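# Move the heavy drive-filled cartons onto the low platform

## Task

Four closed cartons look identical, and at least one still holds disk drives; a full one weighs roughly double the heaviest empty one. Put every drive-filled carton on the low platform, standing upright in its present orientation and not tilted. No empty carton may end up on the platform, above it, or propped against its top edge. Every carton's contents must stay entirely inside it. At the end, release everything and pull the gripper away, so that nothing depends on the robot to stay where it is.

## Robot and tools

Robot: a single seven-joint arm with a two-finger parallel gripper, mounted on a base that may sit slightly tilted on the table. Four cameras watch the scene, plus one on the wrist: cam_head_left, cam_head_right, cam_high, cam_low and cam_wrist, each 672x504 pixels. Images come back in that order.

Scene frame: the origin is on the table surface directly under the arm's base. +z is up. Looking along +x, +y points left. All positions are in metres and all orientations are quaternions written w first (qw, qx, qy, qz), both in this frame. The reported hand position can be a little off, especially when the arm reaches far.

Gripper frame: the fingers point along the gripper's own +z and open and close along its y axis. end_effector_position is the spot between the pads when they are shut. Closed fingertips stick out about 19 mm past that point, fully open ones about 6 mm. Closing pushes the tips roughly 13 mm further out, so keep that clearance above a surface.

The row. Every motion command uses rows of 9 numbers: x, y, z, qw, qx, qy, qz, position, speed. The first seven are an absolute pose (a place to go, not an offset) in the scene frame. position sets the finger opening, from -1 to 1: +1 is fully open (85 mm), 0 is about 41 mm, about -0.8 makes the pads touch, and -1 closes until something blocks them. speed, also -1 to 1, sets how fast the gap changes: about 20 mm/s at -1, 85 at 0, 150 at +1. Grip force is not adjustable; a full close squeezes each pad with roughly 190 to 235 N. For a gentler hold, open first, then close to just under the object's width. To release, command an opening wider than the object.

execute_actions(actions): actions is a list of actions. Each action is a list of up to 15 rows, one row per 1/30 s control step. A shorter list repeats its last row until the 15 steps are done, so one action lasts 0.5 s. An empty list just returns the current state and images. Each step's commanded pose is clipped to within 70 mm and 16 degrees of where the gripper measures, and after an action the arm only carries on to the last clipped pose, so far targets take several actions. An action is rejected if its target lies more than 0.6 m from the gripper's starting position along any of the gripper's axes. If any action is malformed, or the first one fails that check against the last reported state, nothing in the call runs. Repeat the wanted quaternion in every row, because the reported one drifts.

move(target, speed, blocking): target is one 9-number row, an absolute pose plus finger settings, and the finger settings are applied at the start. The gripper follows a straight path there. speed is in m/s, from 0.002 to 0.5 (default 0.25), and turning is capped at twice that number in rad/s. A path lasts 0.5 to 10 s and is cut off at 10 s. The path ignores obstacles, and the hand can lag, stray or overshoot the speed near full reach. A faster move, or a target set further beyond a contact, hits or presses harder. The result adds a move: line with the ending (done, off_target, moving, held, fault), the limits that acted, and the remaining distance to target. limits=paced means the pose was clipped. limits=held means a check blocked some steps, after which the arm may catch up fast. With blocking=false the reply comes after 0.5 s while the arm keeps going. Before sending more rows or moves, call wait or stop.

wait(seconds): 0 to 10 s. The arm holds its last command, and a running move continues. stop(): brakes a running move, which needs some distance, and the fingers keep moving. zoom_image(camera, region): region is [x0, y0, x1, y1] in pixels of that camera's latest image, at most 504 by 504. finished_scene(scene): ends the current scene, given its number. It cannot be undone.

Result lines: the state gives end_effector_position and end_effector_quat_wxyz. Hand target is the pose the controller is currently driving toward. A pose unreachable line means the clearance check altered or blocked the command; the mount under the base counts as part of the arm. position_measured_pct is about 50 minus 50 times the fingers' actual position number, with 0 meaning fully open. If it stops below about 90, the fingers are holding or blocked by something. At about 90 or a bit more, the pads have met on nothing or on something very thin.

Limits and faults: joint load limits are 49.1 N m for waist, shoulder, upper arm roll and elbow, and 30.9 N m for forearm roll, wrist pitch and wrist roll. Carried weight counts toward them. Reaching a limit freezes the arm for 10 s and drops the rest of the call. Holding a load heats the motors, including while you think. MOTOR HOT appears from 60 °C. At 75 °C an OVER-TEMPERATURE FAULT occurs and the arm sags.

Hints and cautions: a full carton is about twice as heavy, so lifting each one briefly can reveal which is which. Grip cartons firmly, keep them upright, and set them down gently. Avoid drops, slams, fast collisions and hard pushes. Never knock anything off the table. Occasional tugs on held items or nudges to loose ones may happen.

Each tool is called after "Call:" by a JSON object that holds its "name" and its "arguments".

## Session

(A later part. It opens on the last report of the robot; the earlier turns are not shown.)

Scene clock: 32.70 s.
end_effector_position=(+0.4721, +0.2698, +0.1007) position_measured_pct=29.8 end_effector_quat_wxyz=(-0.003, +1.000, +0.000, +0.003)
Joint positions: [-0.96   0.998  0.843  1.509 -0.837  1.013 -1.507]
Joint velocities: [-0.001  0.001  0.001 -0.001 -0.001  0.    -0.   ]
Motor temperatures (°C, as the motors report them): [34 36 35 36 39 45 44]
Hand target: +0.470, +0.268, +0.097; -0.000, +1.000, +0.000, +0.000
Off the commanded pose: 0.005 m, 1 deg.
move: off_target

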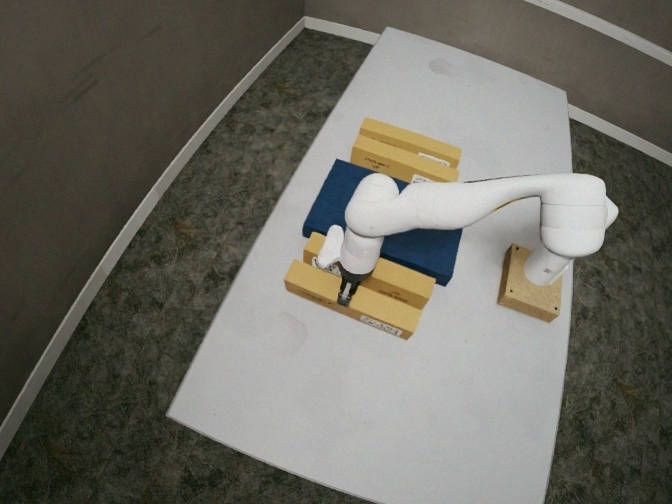

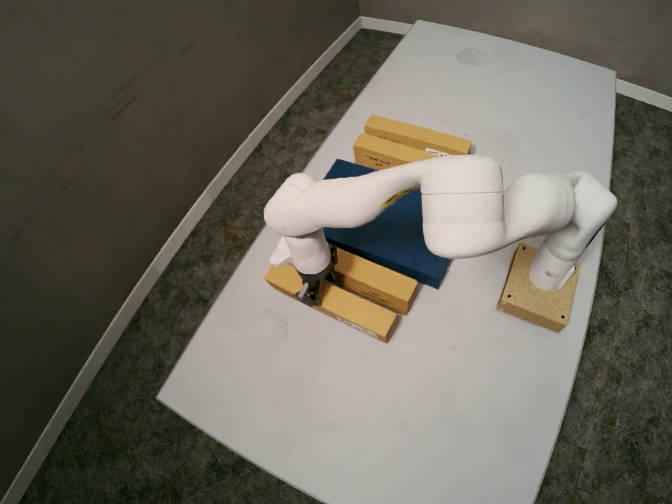

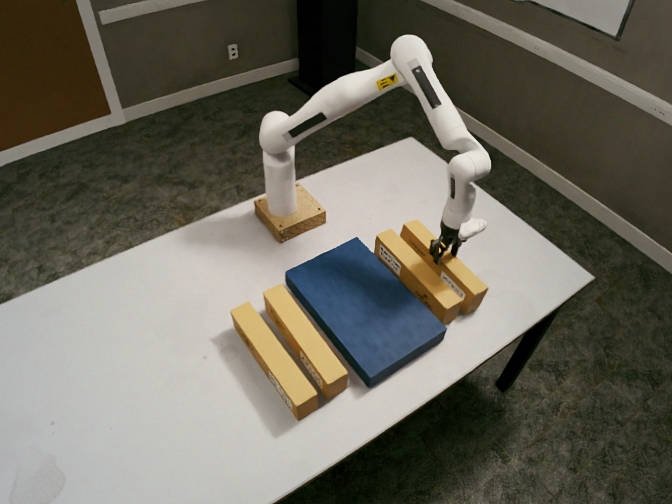

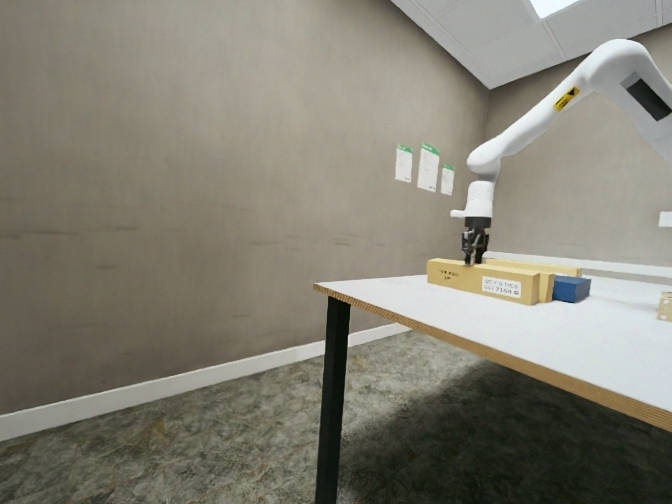

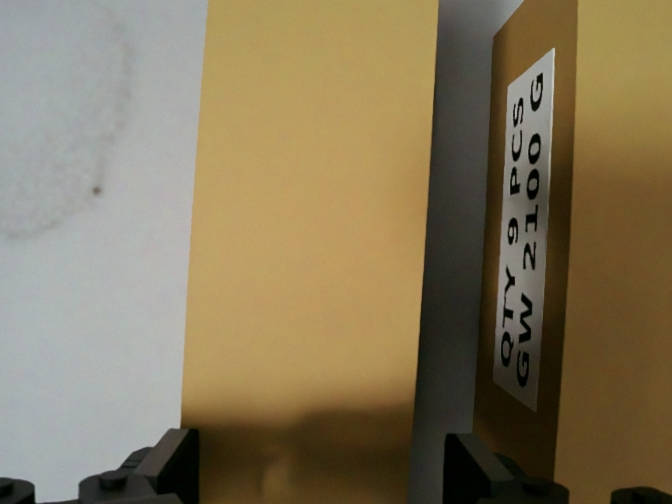

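Recovered. Rise, recentre (+6 mm), check first.

Call:
{"name": "move", "arguments": {"target": [0.47,0.268,0.115,0,1,0,0,0.5,0], "speed": 0.08}}

Call:
{"name": "move", "arguments": {"target": [0.47,0.275,0.11,0,1,0,0,0.5,0], "speed": 0.08}}

Scene clock: 33.50 s.
end_effector_position=(+0.4700, +0.2679, +0.1149) position_measured_pct=25.0 end_effector_quat_wxyz=(+0.000, +1.000, -0.000, -0.000)
Joint positions: [-0.967  0.978  0.859  1.501 -0.814  1.046 -1.522]
Joint velocities: [-0.002 -0.001 -0.002  0.    -0.001  0.001  0.001]
Motor temperatures (°C, as the motors report them): [34 36 35 36 39 45 44]
Hand target: +0.470, +0.268, +0.115; -0.000, +1.000, +0.000, -0.000
Off the commanded pose: 0.000 m, 0 deg.
move: done

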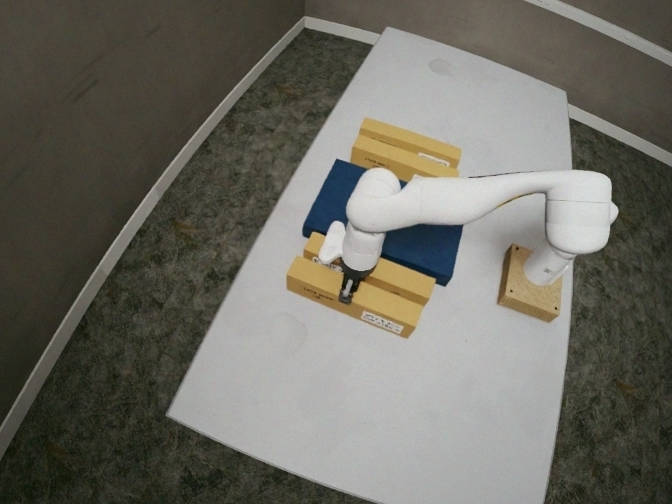

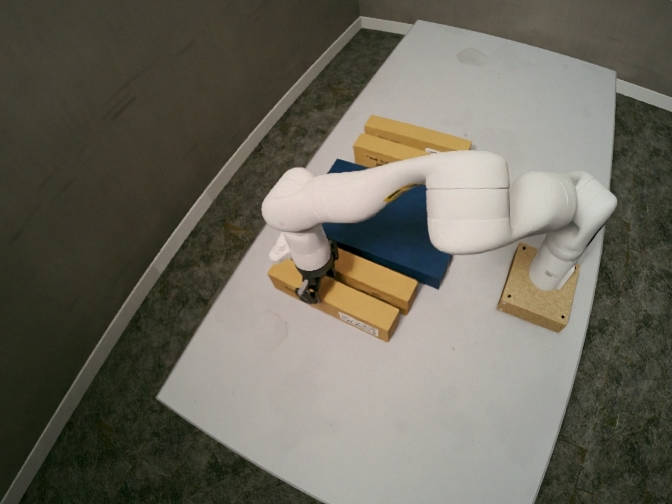

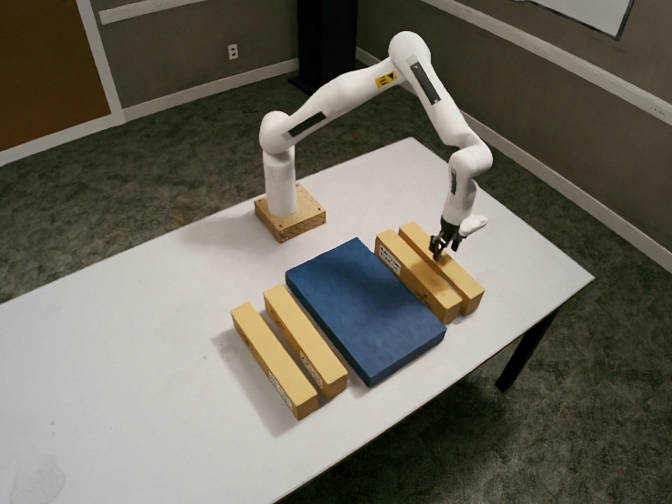

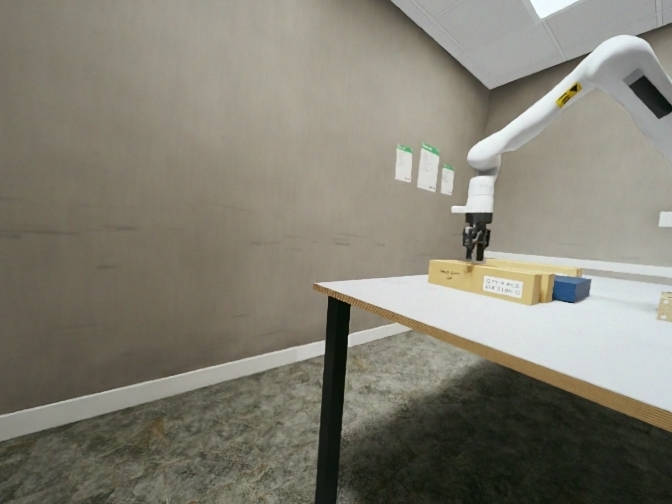

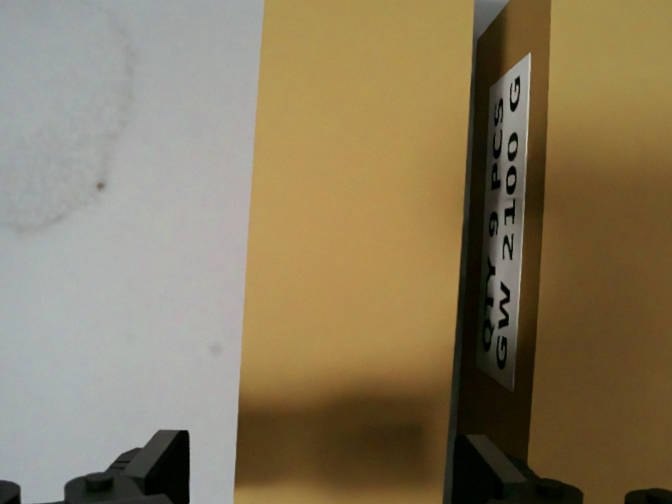

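Scene clock: 34.20 s.
end_effector_position=(+0.4700, +0.2750, +0.1101) position_measured_pct=25.0 end_effector_quat_wxyz=(-0.000, +1.000, -0.000, +0.000)
Joint positions: [-0.972  0.991  0.855  1.49  -0.82   1.045 -1.534]
Joint velocities: [-0.002  0.001 -0.     0.    -0.     0.001 -0.   ]
Motor temperatures (°C, as the motors report them): [34 36 35 36 39 45 44]
Hand target: +0.470, +0.275, +0.110; -0.000, +1.000, +0.000, -0.000
Off the commanded pose: 0.000 m, 0 deg.
move: done

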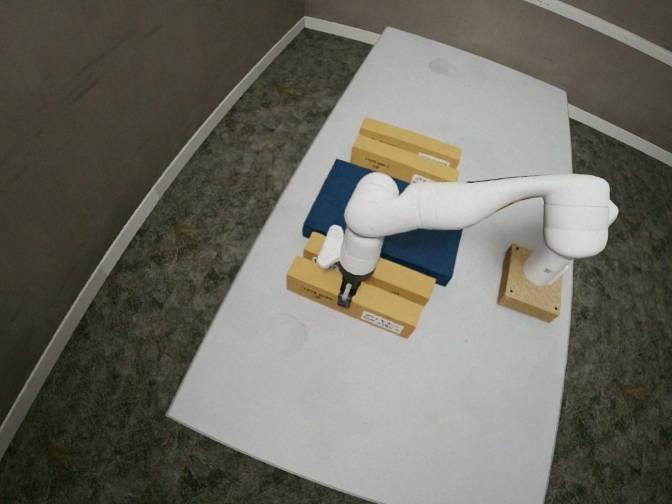

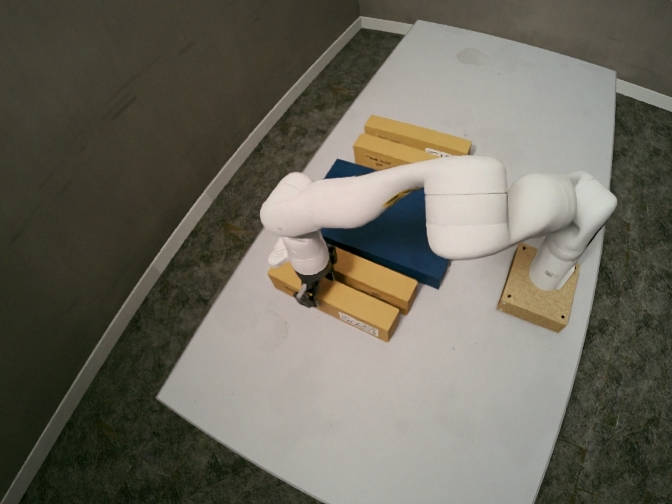

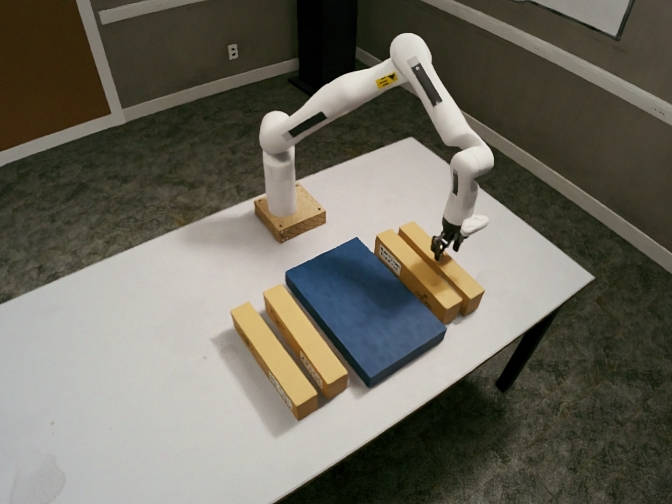

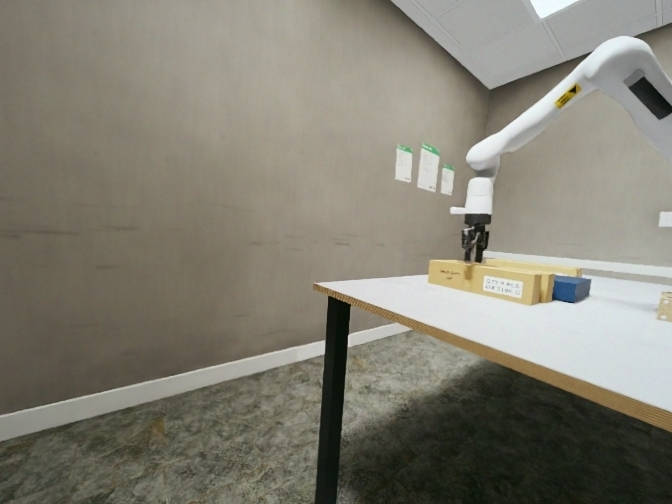

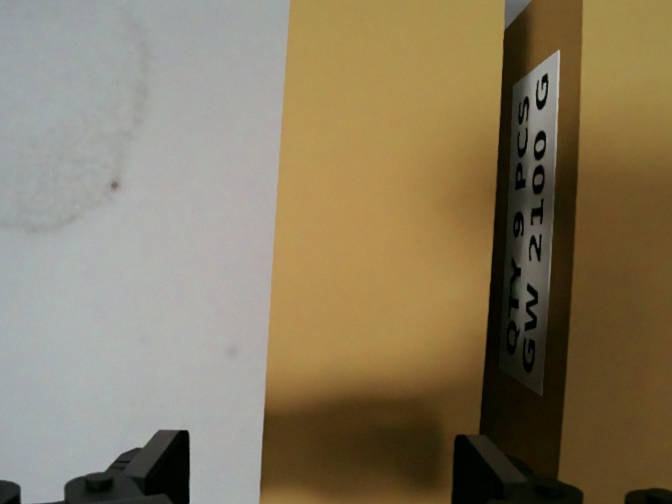

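Call:
{"name": "move", "arguments": {"target": [0.47,0.2635,0.11,0,1,0,0,0.5,0], "speed": 0.08}}

Call:
{"name": "move", "arguments": {"target": [0.47,0.2635,0.075,0,1,0,0,0.5,0], "speed": 0.05}}

Scene clock: 35.00 s.
end_effector_position=(+0.4700, +0.2635, +0.1099) position_measured_pct=25.0 end_effector_quat_wxyz=(+0.000, +1.000, +0.000, +0.000)
Joint positions: [-0.96   0.982  0.854  1.513 -0.82   1.032 -1.508]
Joint velocities: [ 0.001 -0.001  0.     0.     0.001  0.     0.001]
Motor temperatures (°C, as the motors report them): [34 36 35 36 39 45 44]
Hand target: +0.470, +0.263, +0.110; +0.000, +1.000, -0.000, +0.000
Off the commanded pose: 0.000 m, 0 deg.
move: done

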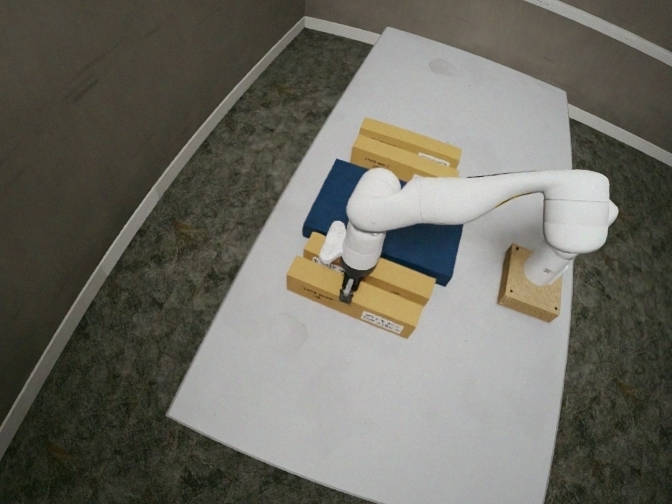

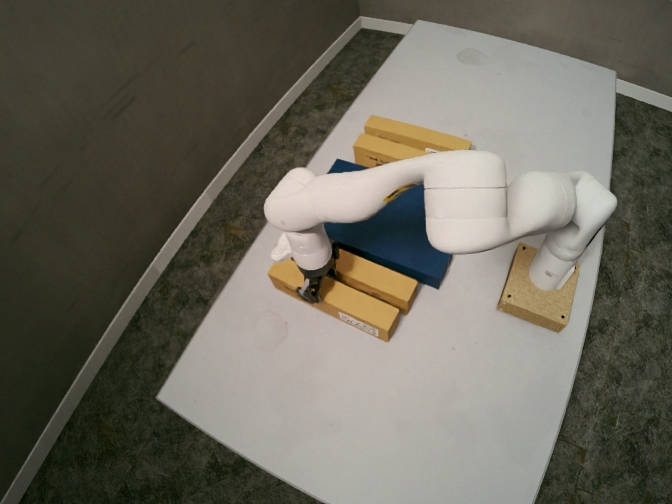

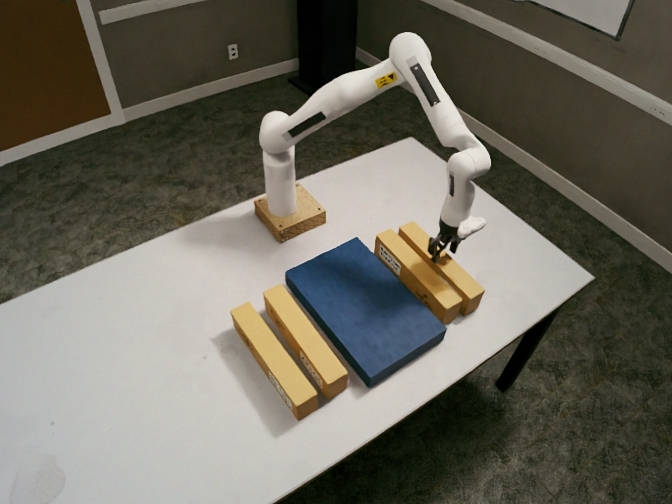

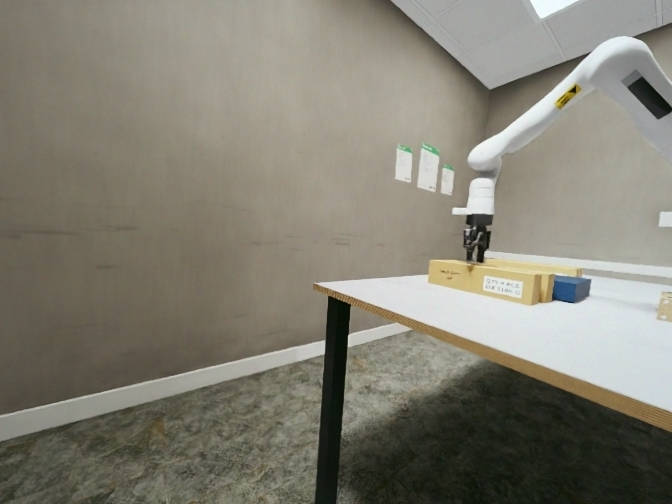

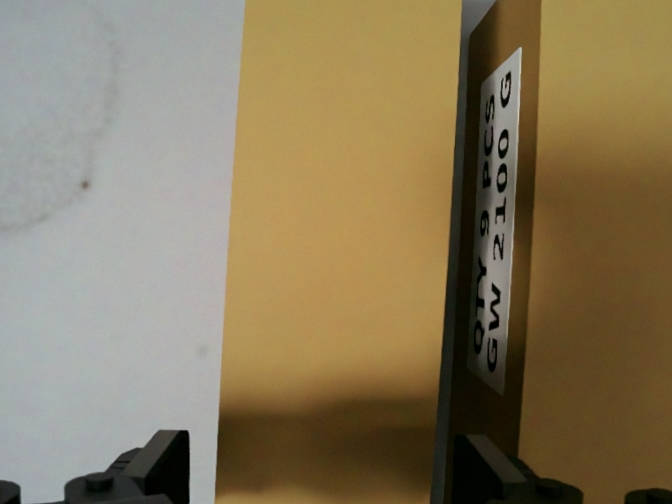

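Scene clock: 35.97 s.
end_effector_position=(+0.4701, +0.2637, +0.0751) position_measured_pct=25.0 end_effector_quat_wxyz=(-0.000, +1.000, -0.000, +0.000)
Joint positions: [-0.944  1.033  0.816  1.529 -0.863  0.969 -1.48 ]
Joint velocities: [-0.     0.002  0.002 -0.     0.001 -0.001 -0.   ]
Motor temperatures (°C, as the motors report them): [34 36 35 36 39 45 44]
Hand target: +0.470, +0.264, +0.075; +0.000, +1.000, -0.000, +0.000
Off the commanded pose: 0.000 m, 0 deg.
move: done

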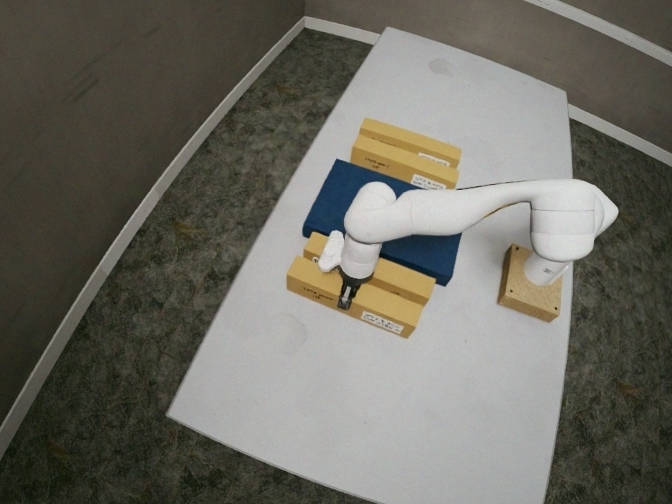

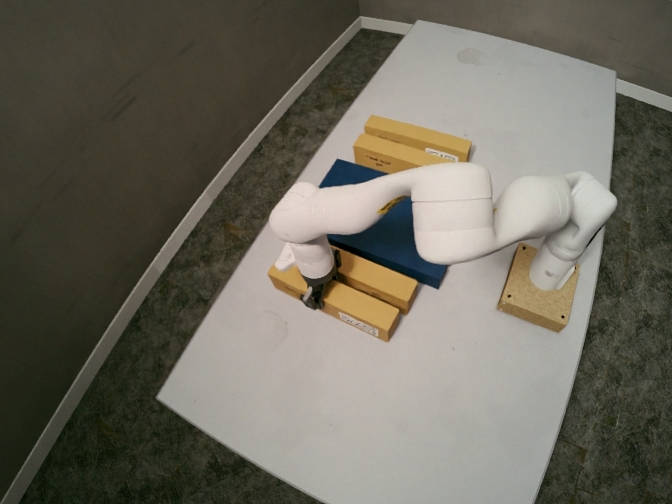

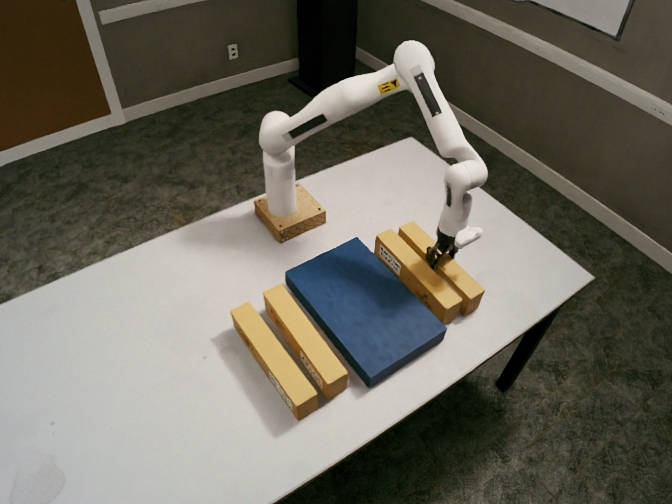

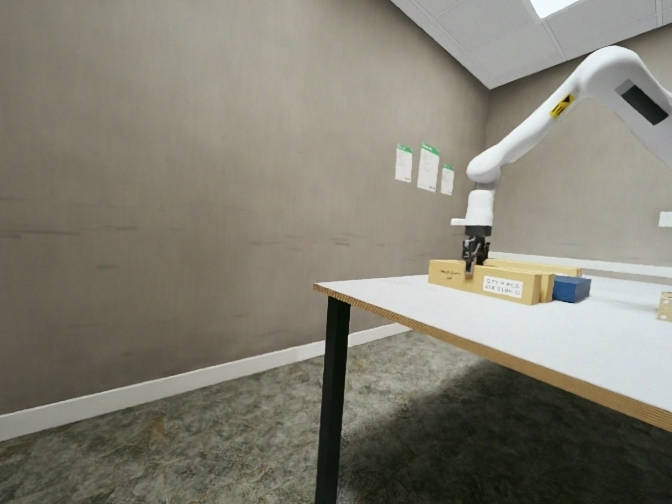

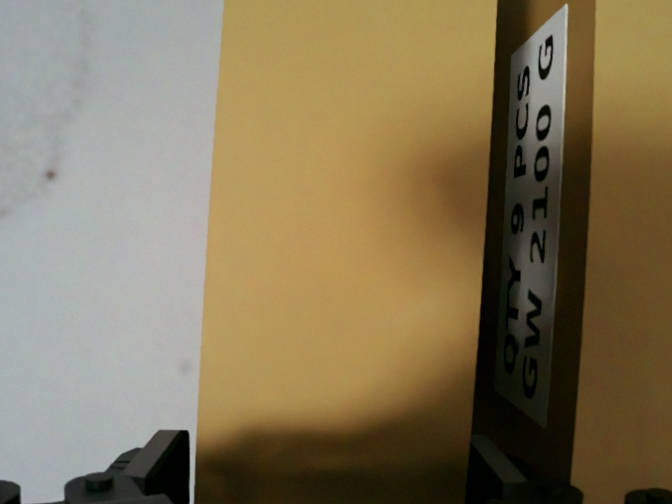

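Call:
{"name": "move", "arguments": {"target": [0.47,0.2635,0.052,0,1,0,0,0.5,0], "speed": 0.05}}

Call:
{"name": "move", "arguments": {"target": [0.47,0.2635,0.052,0,1,0,0,-1,0]}}

Call:
{"name": "move", "arguments": {"target": [0.47,0.2635,0.10,0,1,0,0,-1,0], "speed": 0.1}}

Scene clock: 36.77 s.
end_effector_position=(+0.4719, +0.2662, +0.0571) position_measured_pct=25.0 end_effector_quat_wxyz=(-0.003, +1.000, +0.001, +0.003)
Joint positions: [-0.935  1.06   0.793  1.532 -0.891  0.932 -1.461]
Joint velocities: [ 0.    -0.     0.002  0.     0.    -0.    -0.   ]
Motor temperatures (°C, as the motors report them): [34 36 35 36 39 45 44]
Hand target: +0.470, +0.264, +0.052; +0.000, +1.000, -0.000, +0.000
Off the commanded pose: 0.006 m, 1 deg.
move: off_target

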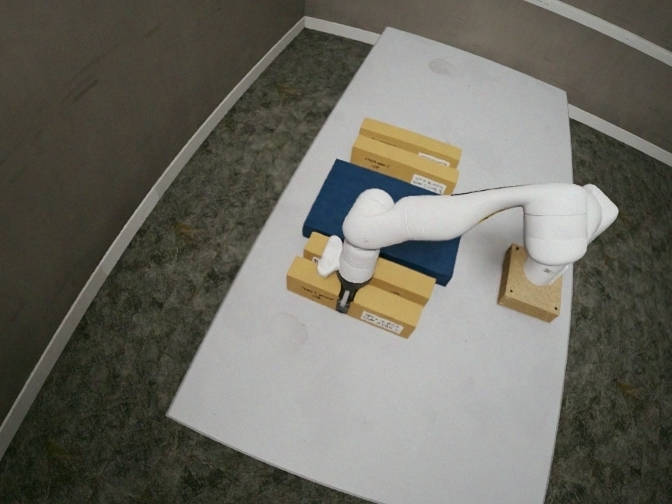

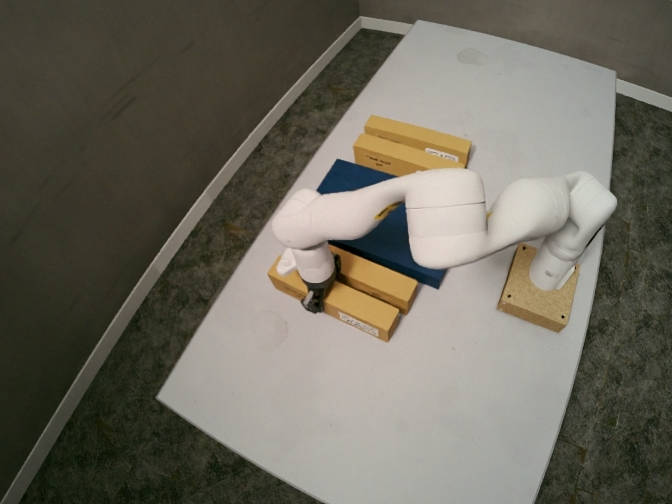

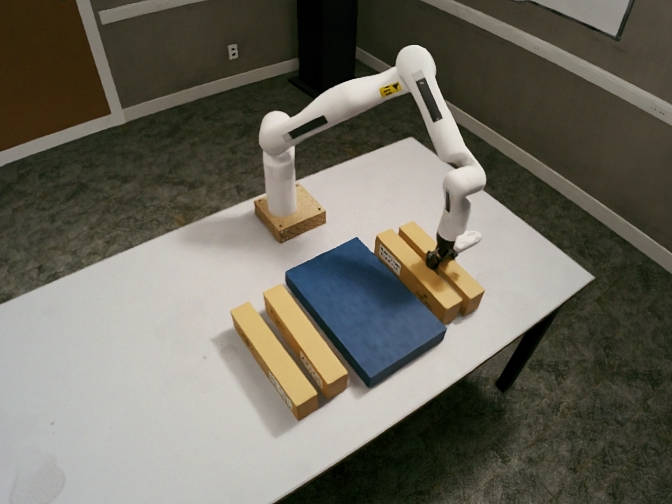

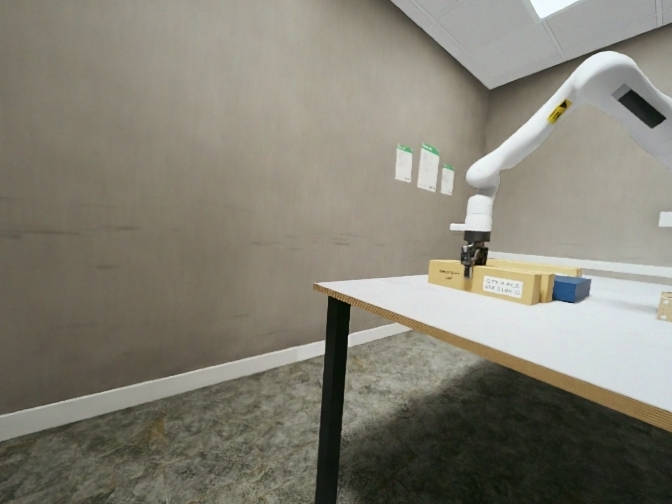

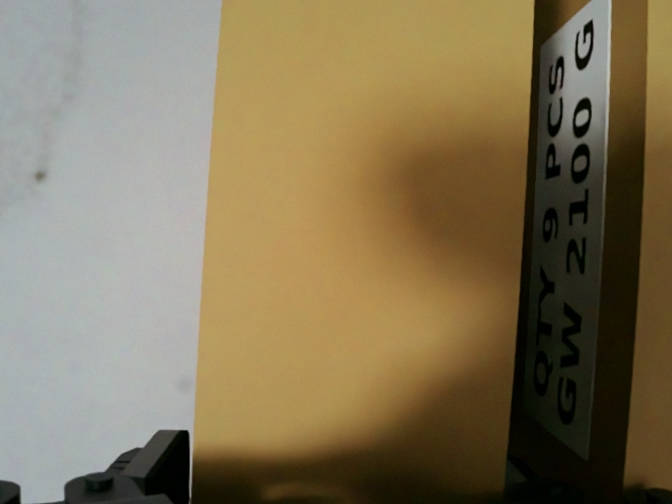

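Scene clock: 37.47 s.
end_effector_position=(+0.4725, +0.2666, +0.0584) position_measured_pct=36.1 end_effector_quat_wxyz=(-0.004, +1.000, +0.001, +0.004)
Joint positions: [-0.935  1.057  0.794  1.532 -0.892  0.932 -1.46 ]
Joint velocities: [-0.001  0.    -0.002 -0.     0.    -0.     0.   ]
Motor temperatures (°C, as the motors report them): [34 36 35 36 39 45 44]
Hand target: +0.470, +0.263, +0.052; +0.000, +1.000, -0.000, +0.000
Off the commanded pose: 0.008 m, 1 deg.
move: off_target

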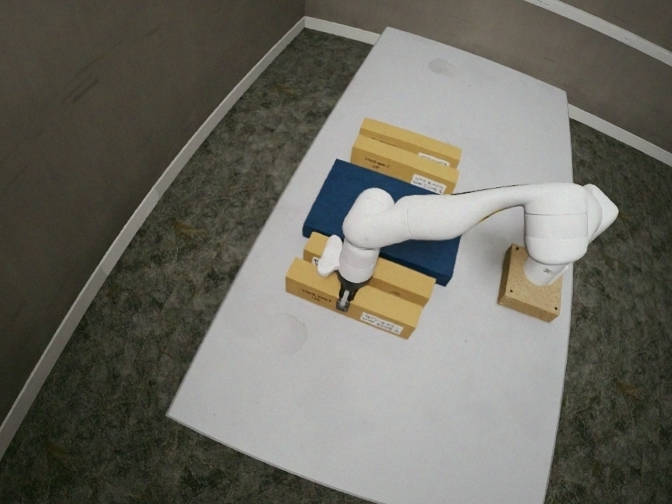

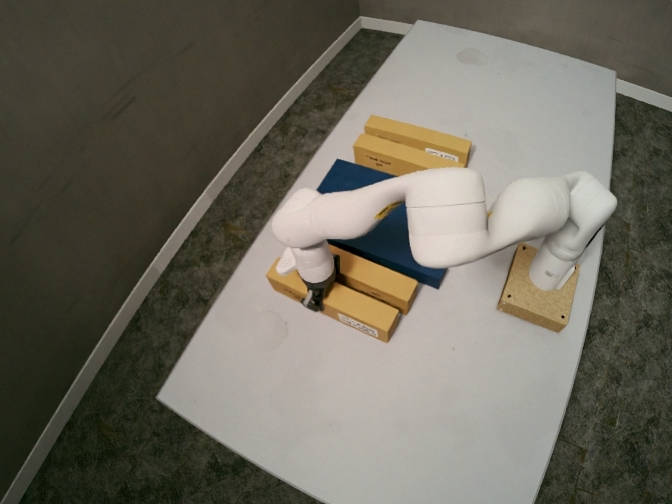

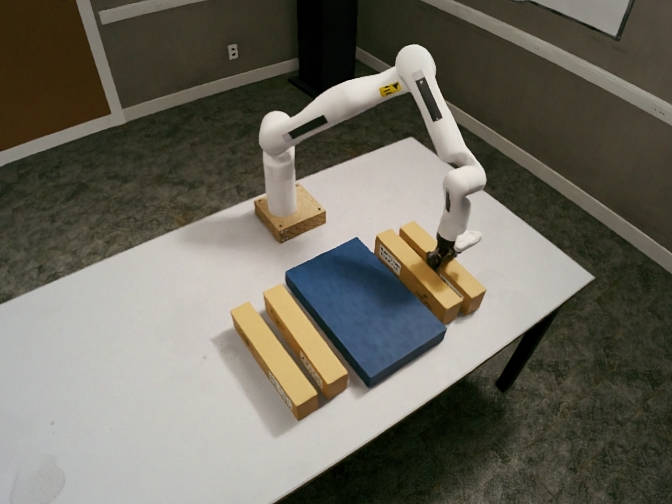

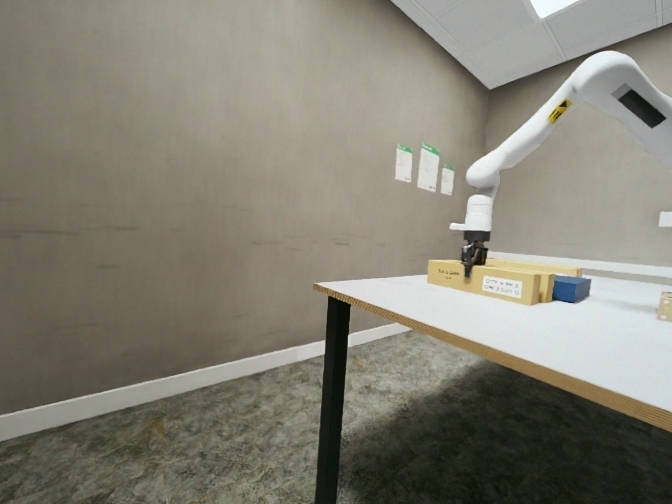

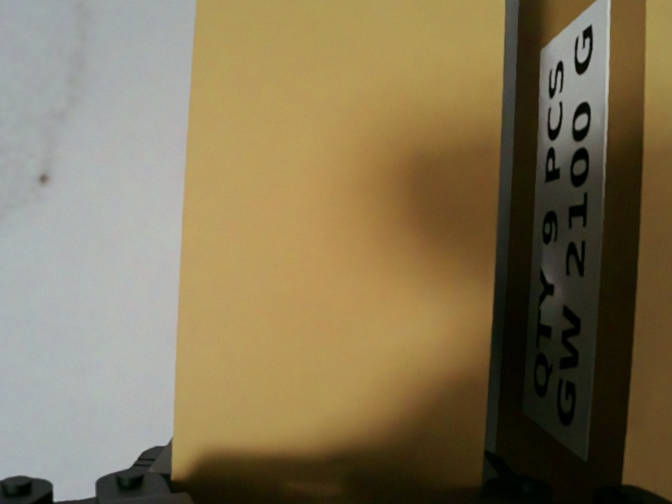

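Scene clock: 38.20 s.
end_effector_position=(+0.4697, +0.2632, +0.0994) position_measured_pct=36.1 end_effector_quat_wxyz=(+0.000, +1.000, -0.000, -0.000)
Joint positions: [-0.955  0.997  0.842  1.519 -0.832  1.013 -1.499]
Joint velocities: [-0.002 -0.003 -0.001 -0.     0.     0.001  0.   ]
Motor temperatures (°C, as the motors report them): [34 36 35 36 39 45 44]
Hand target: +0.470, +0.263, +0.100; -0.000, +1.000, +0.000, -0.000
Off the commanded pose: 0.001 m, 0 deg.
move: done

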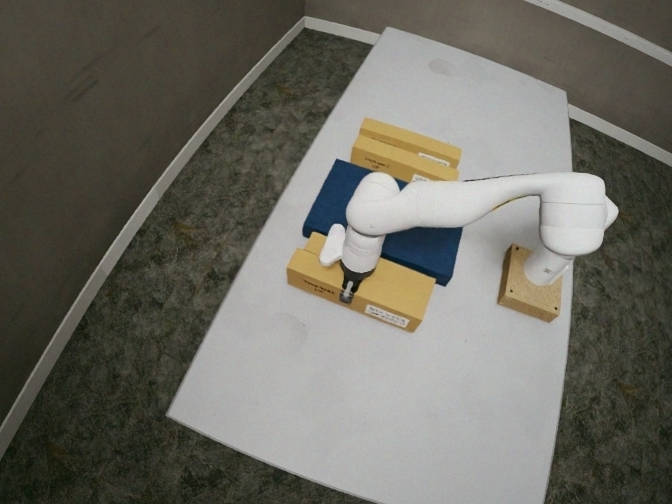

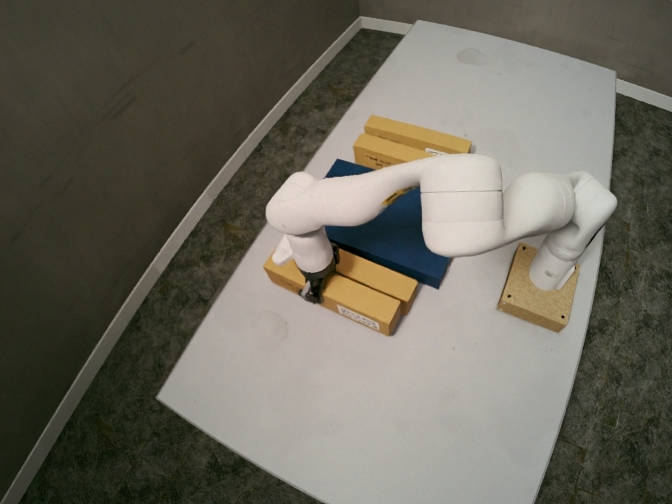

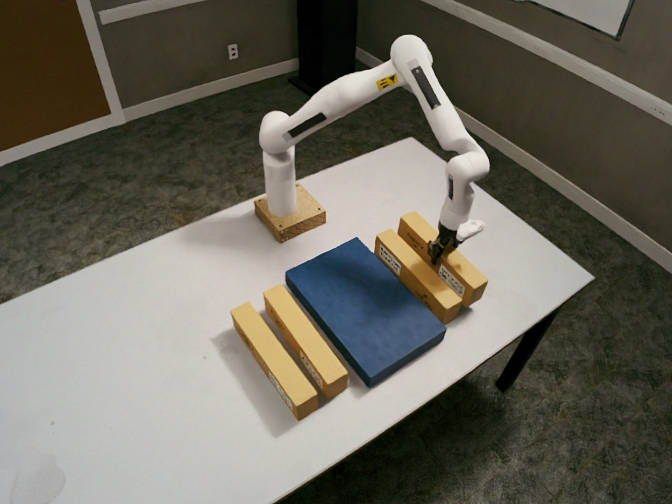

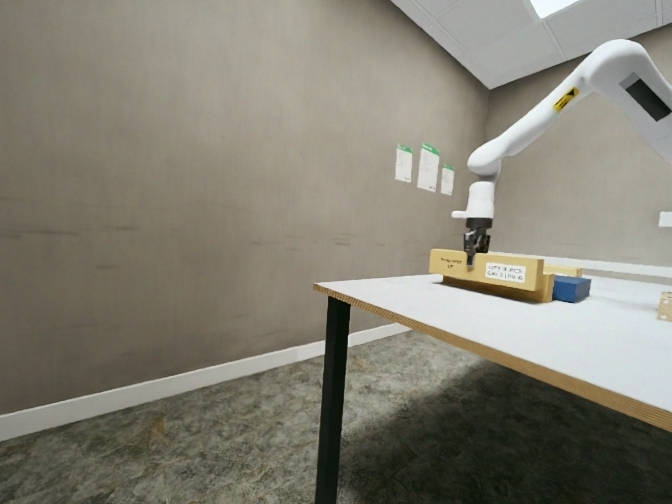

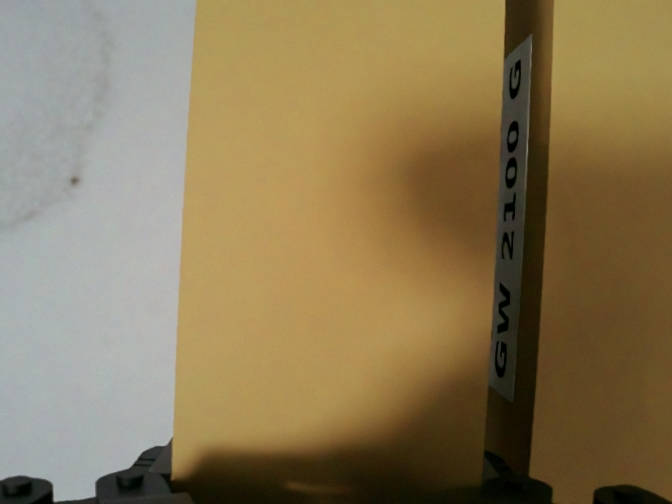

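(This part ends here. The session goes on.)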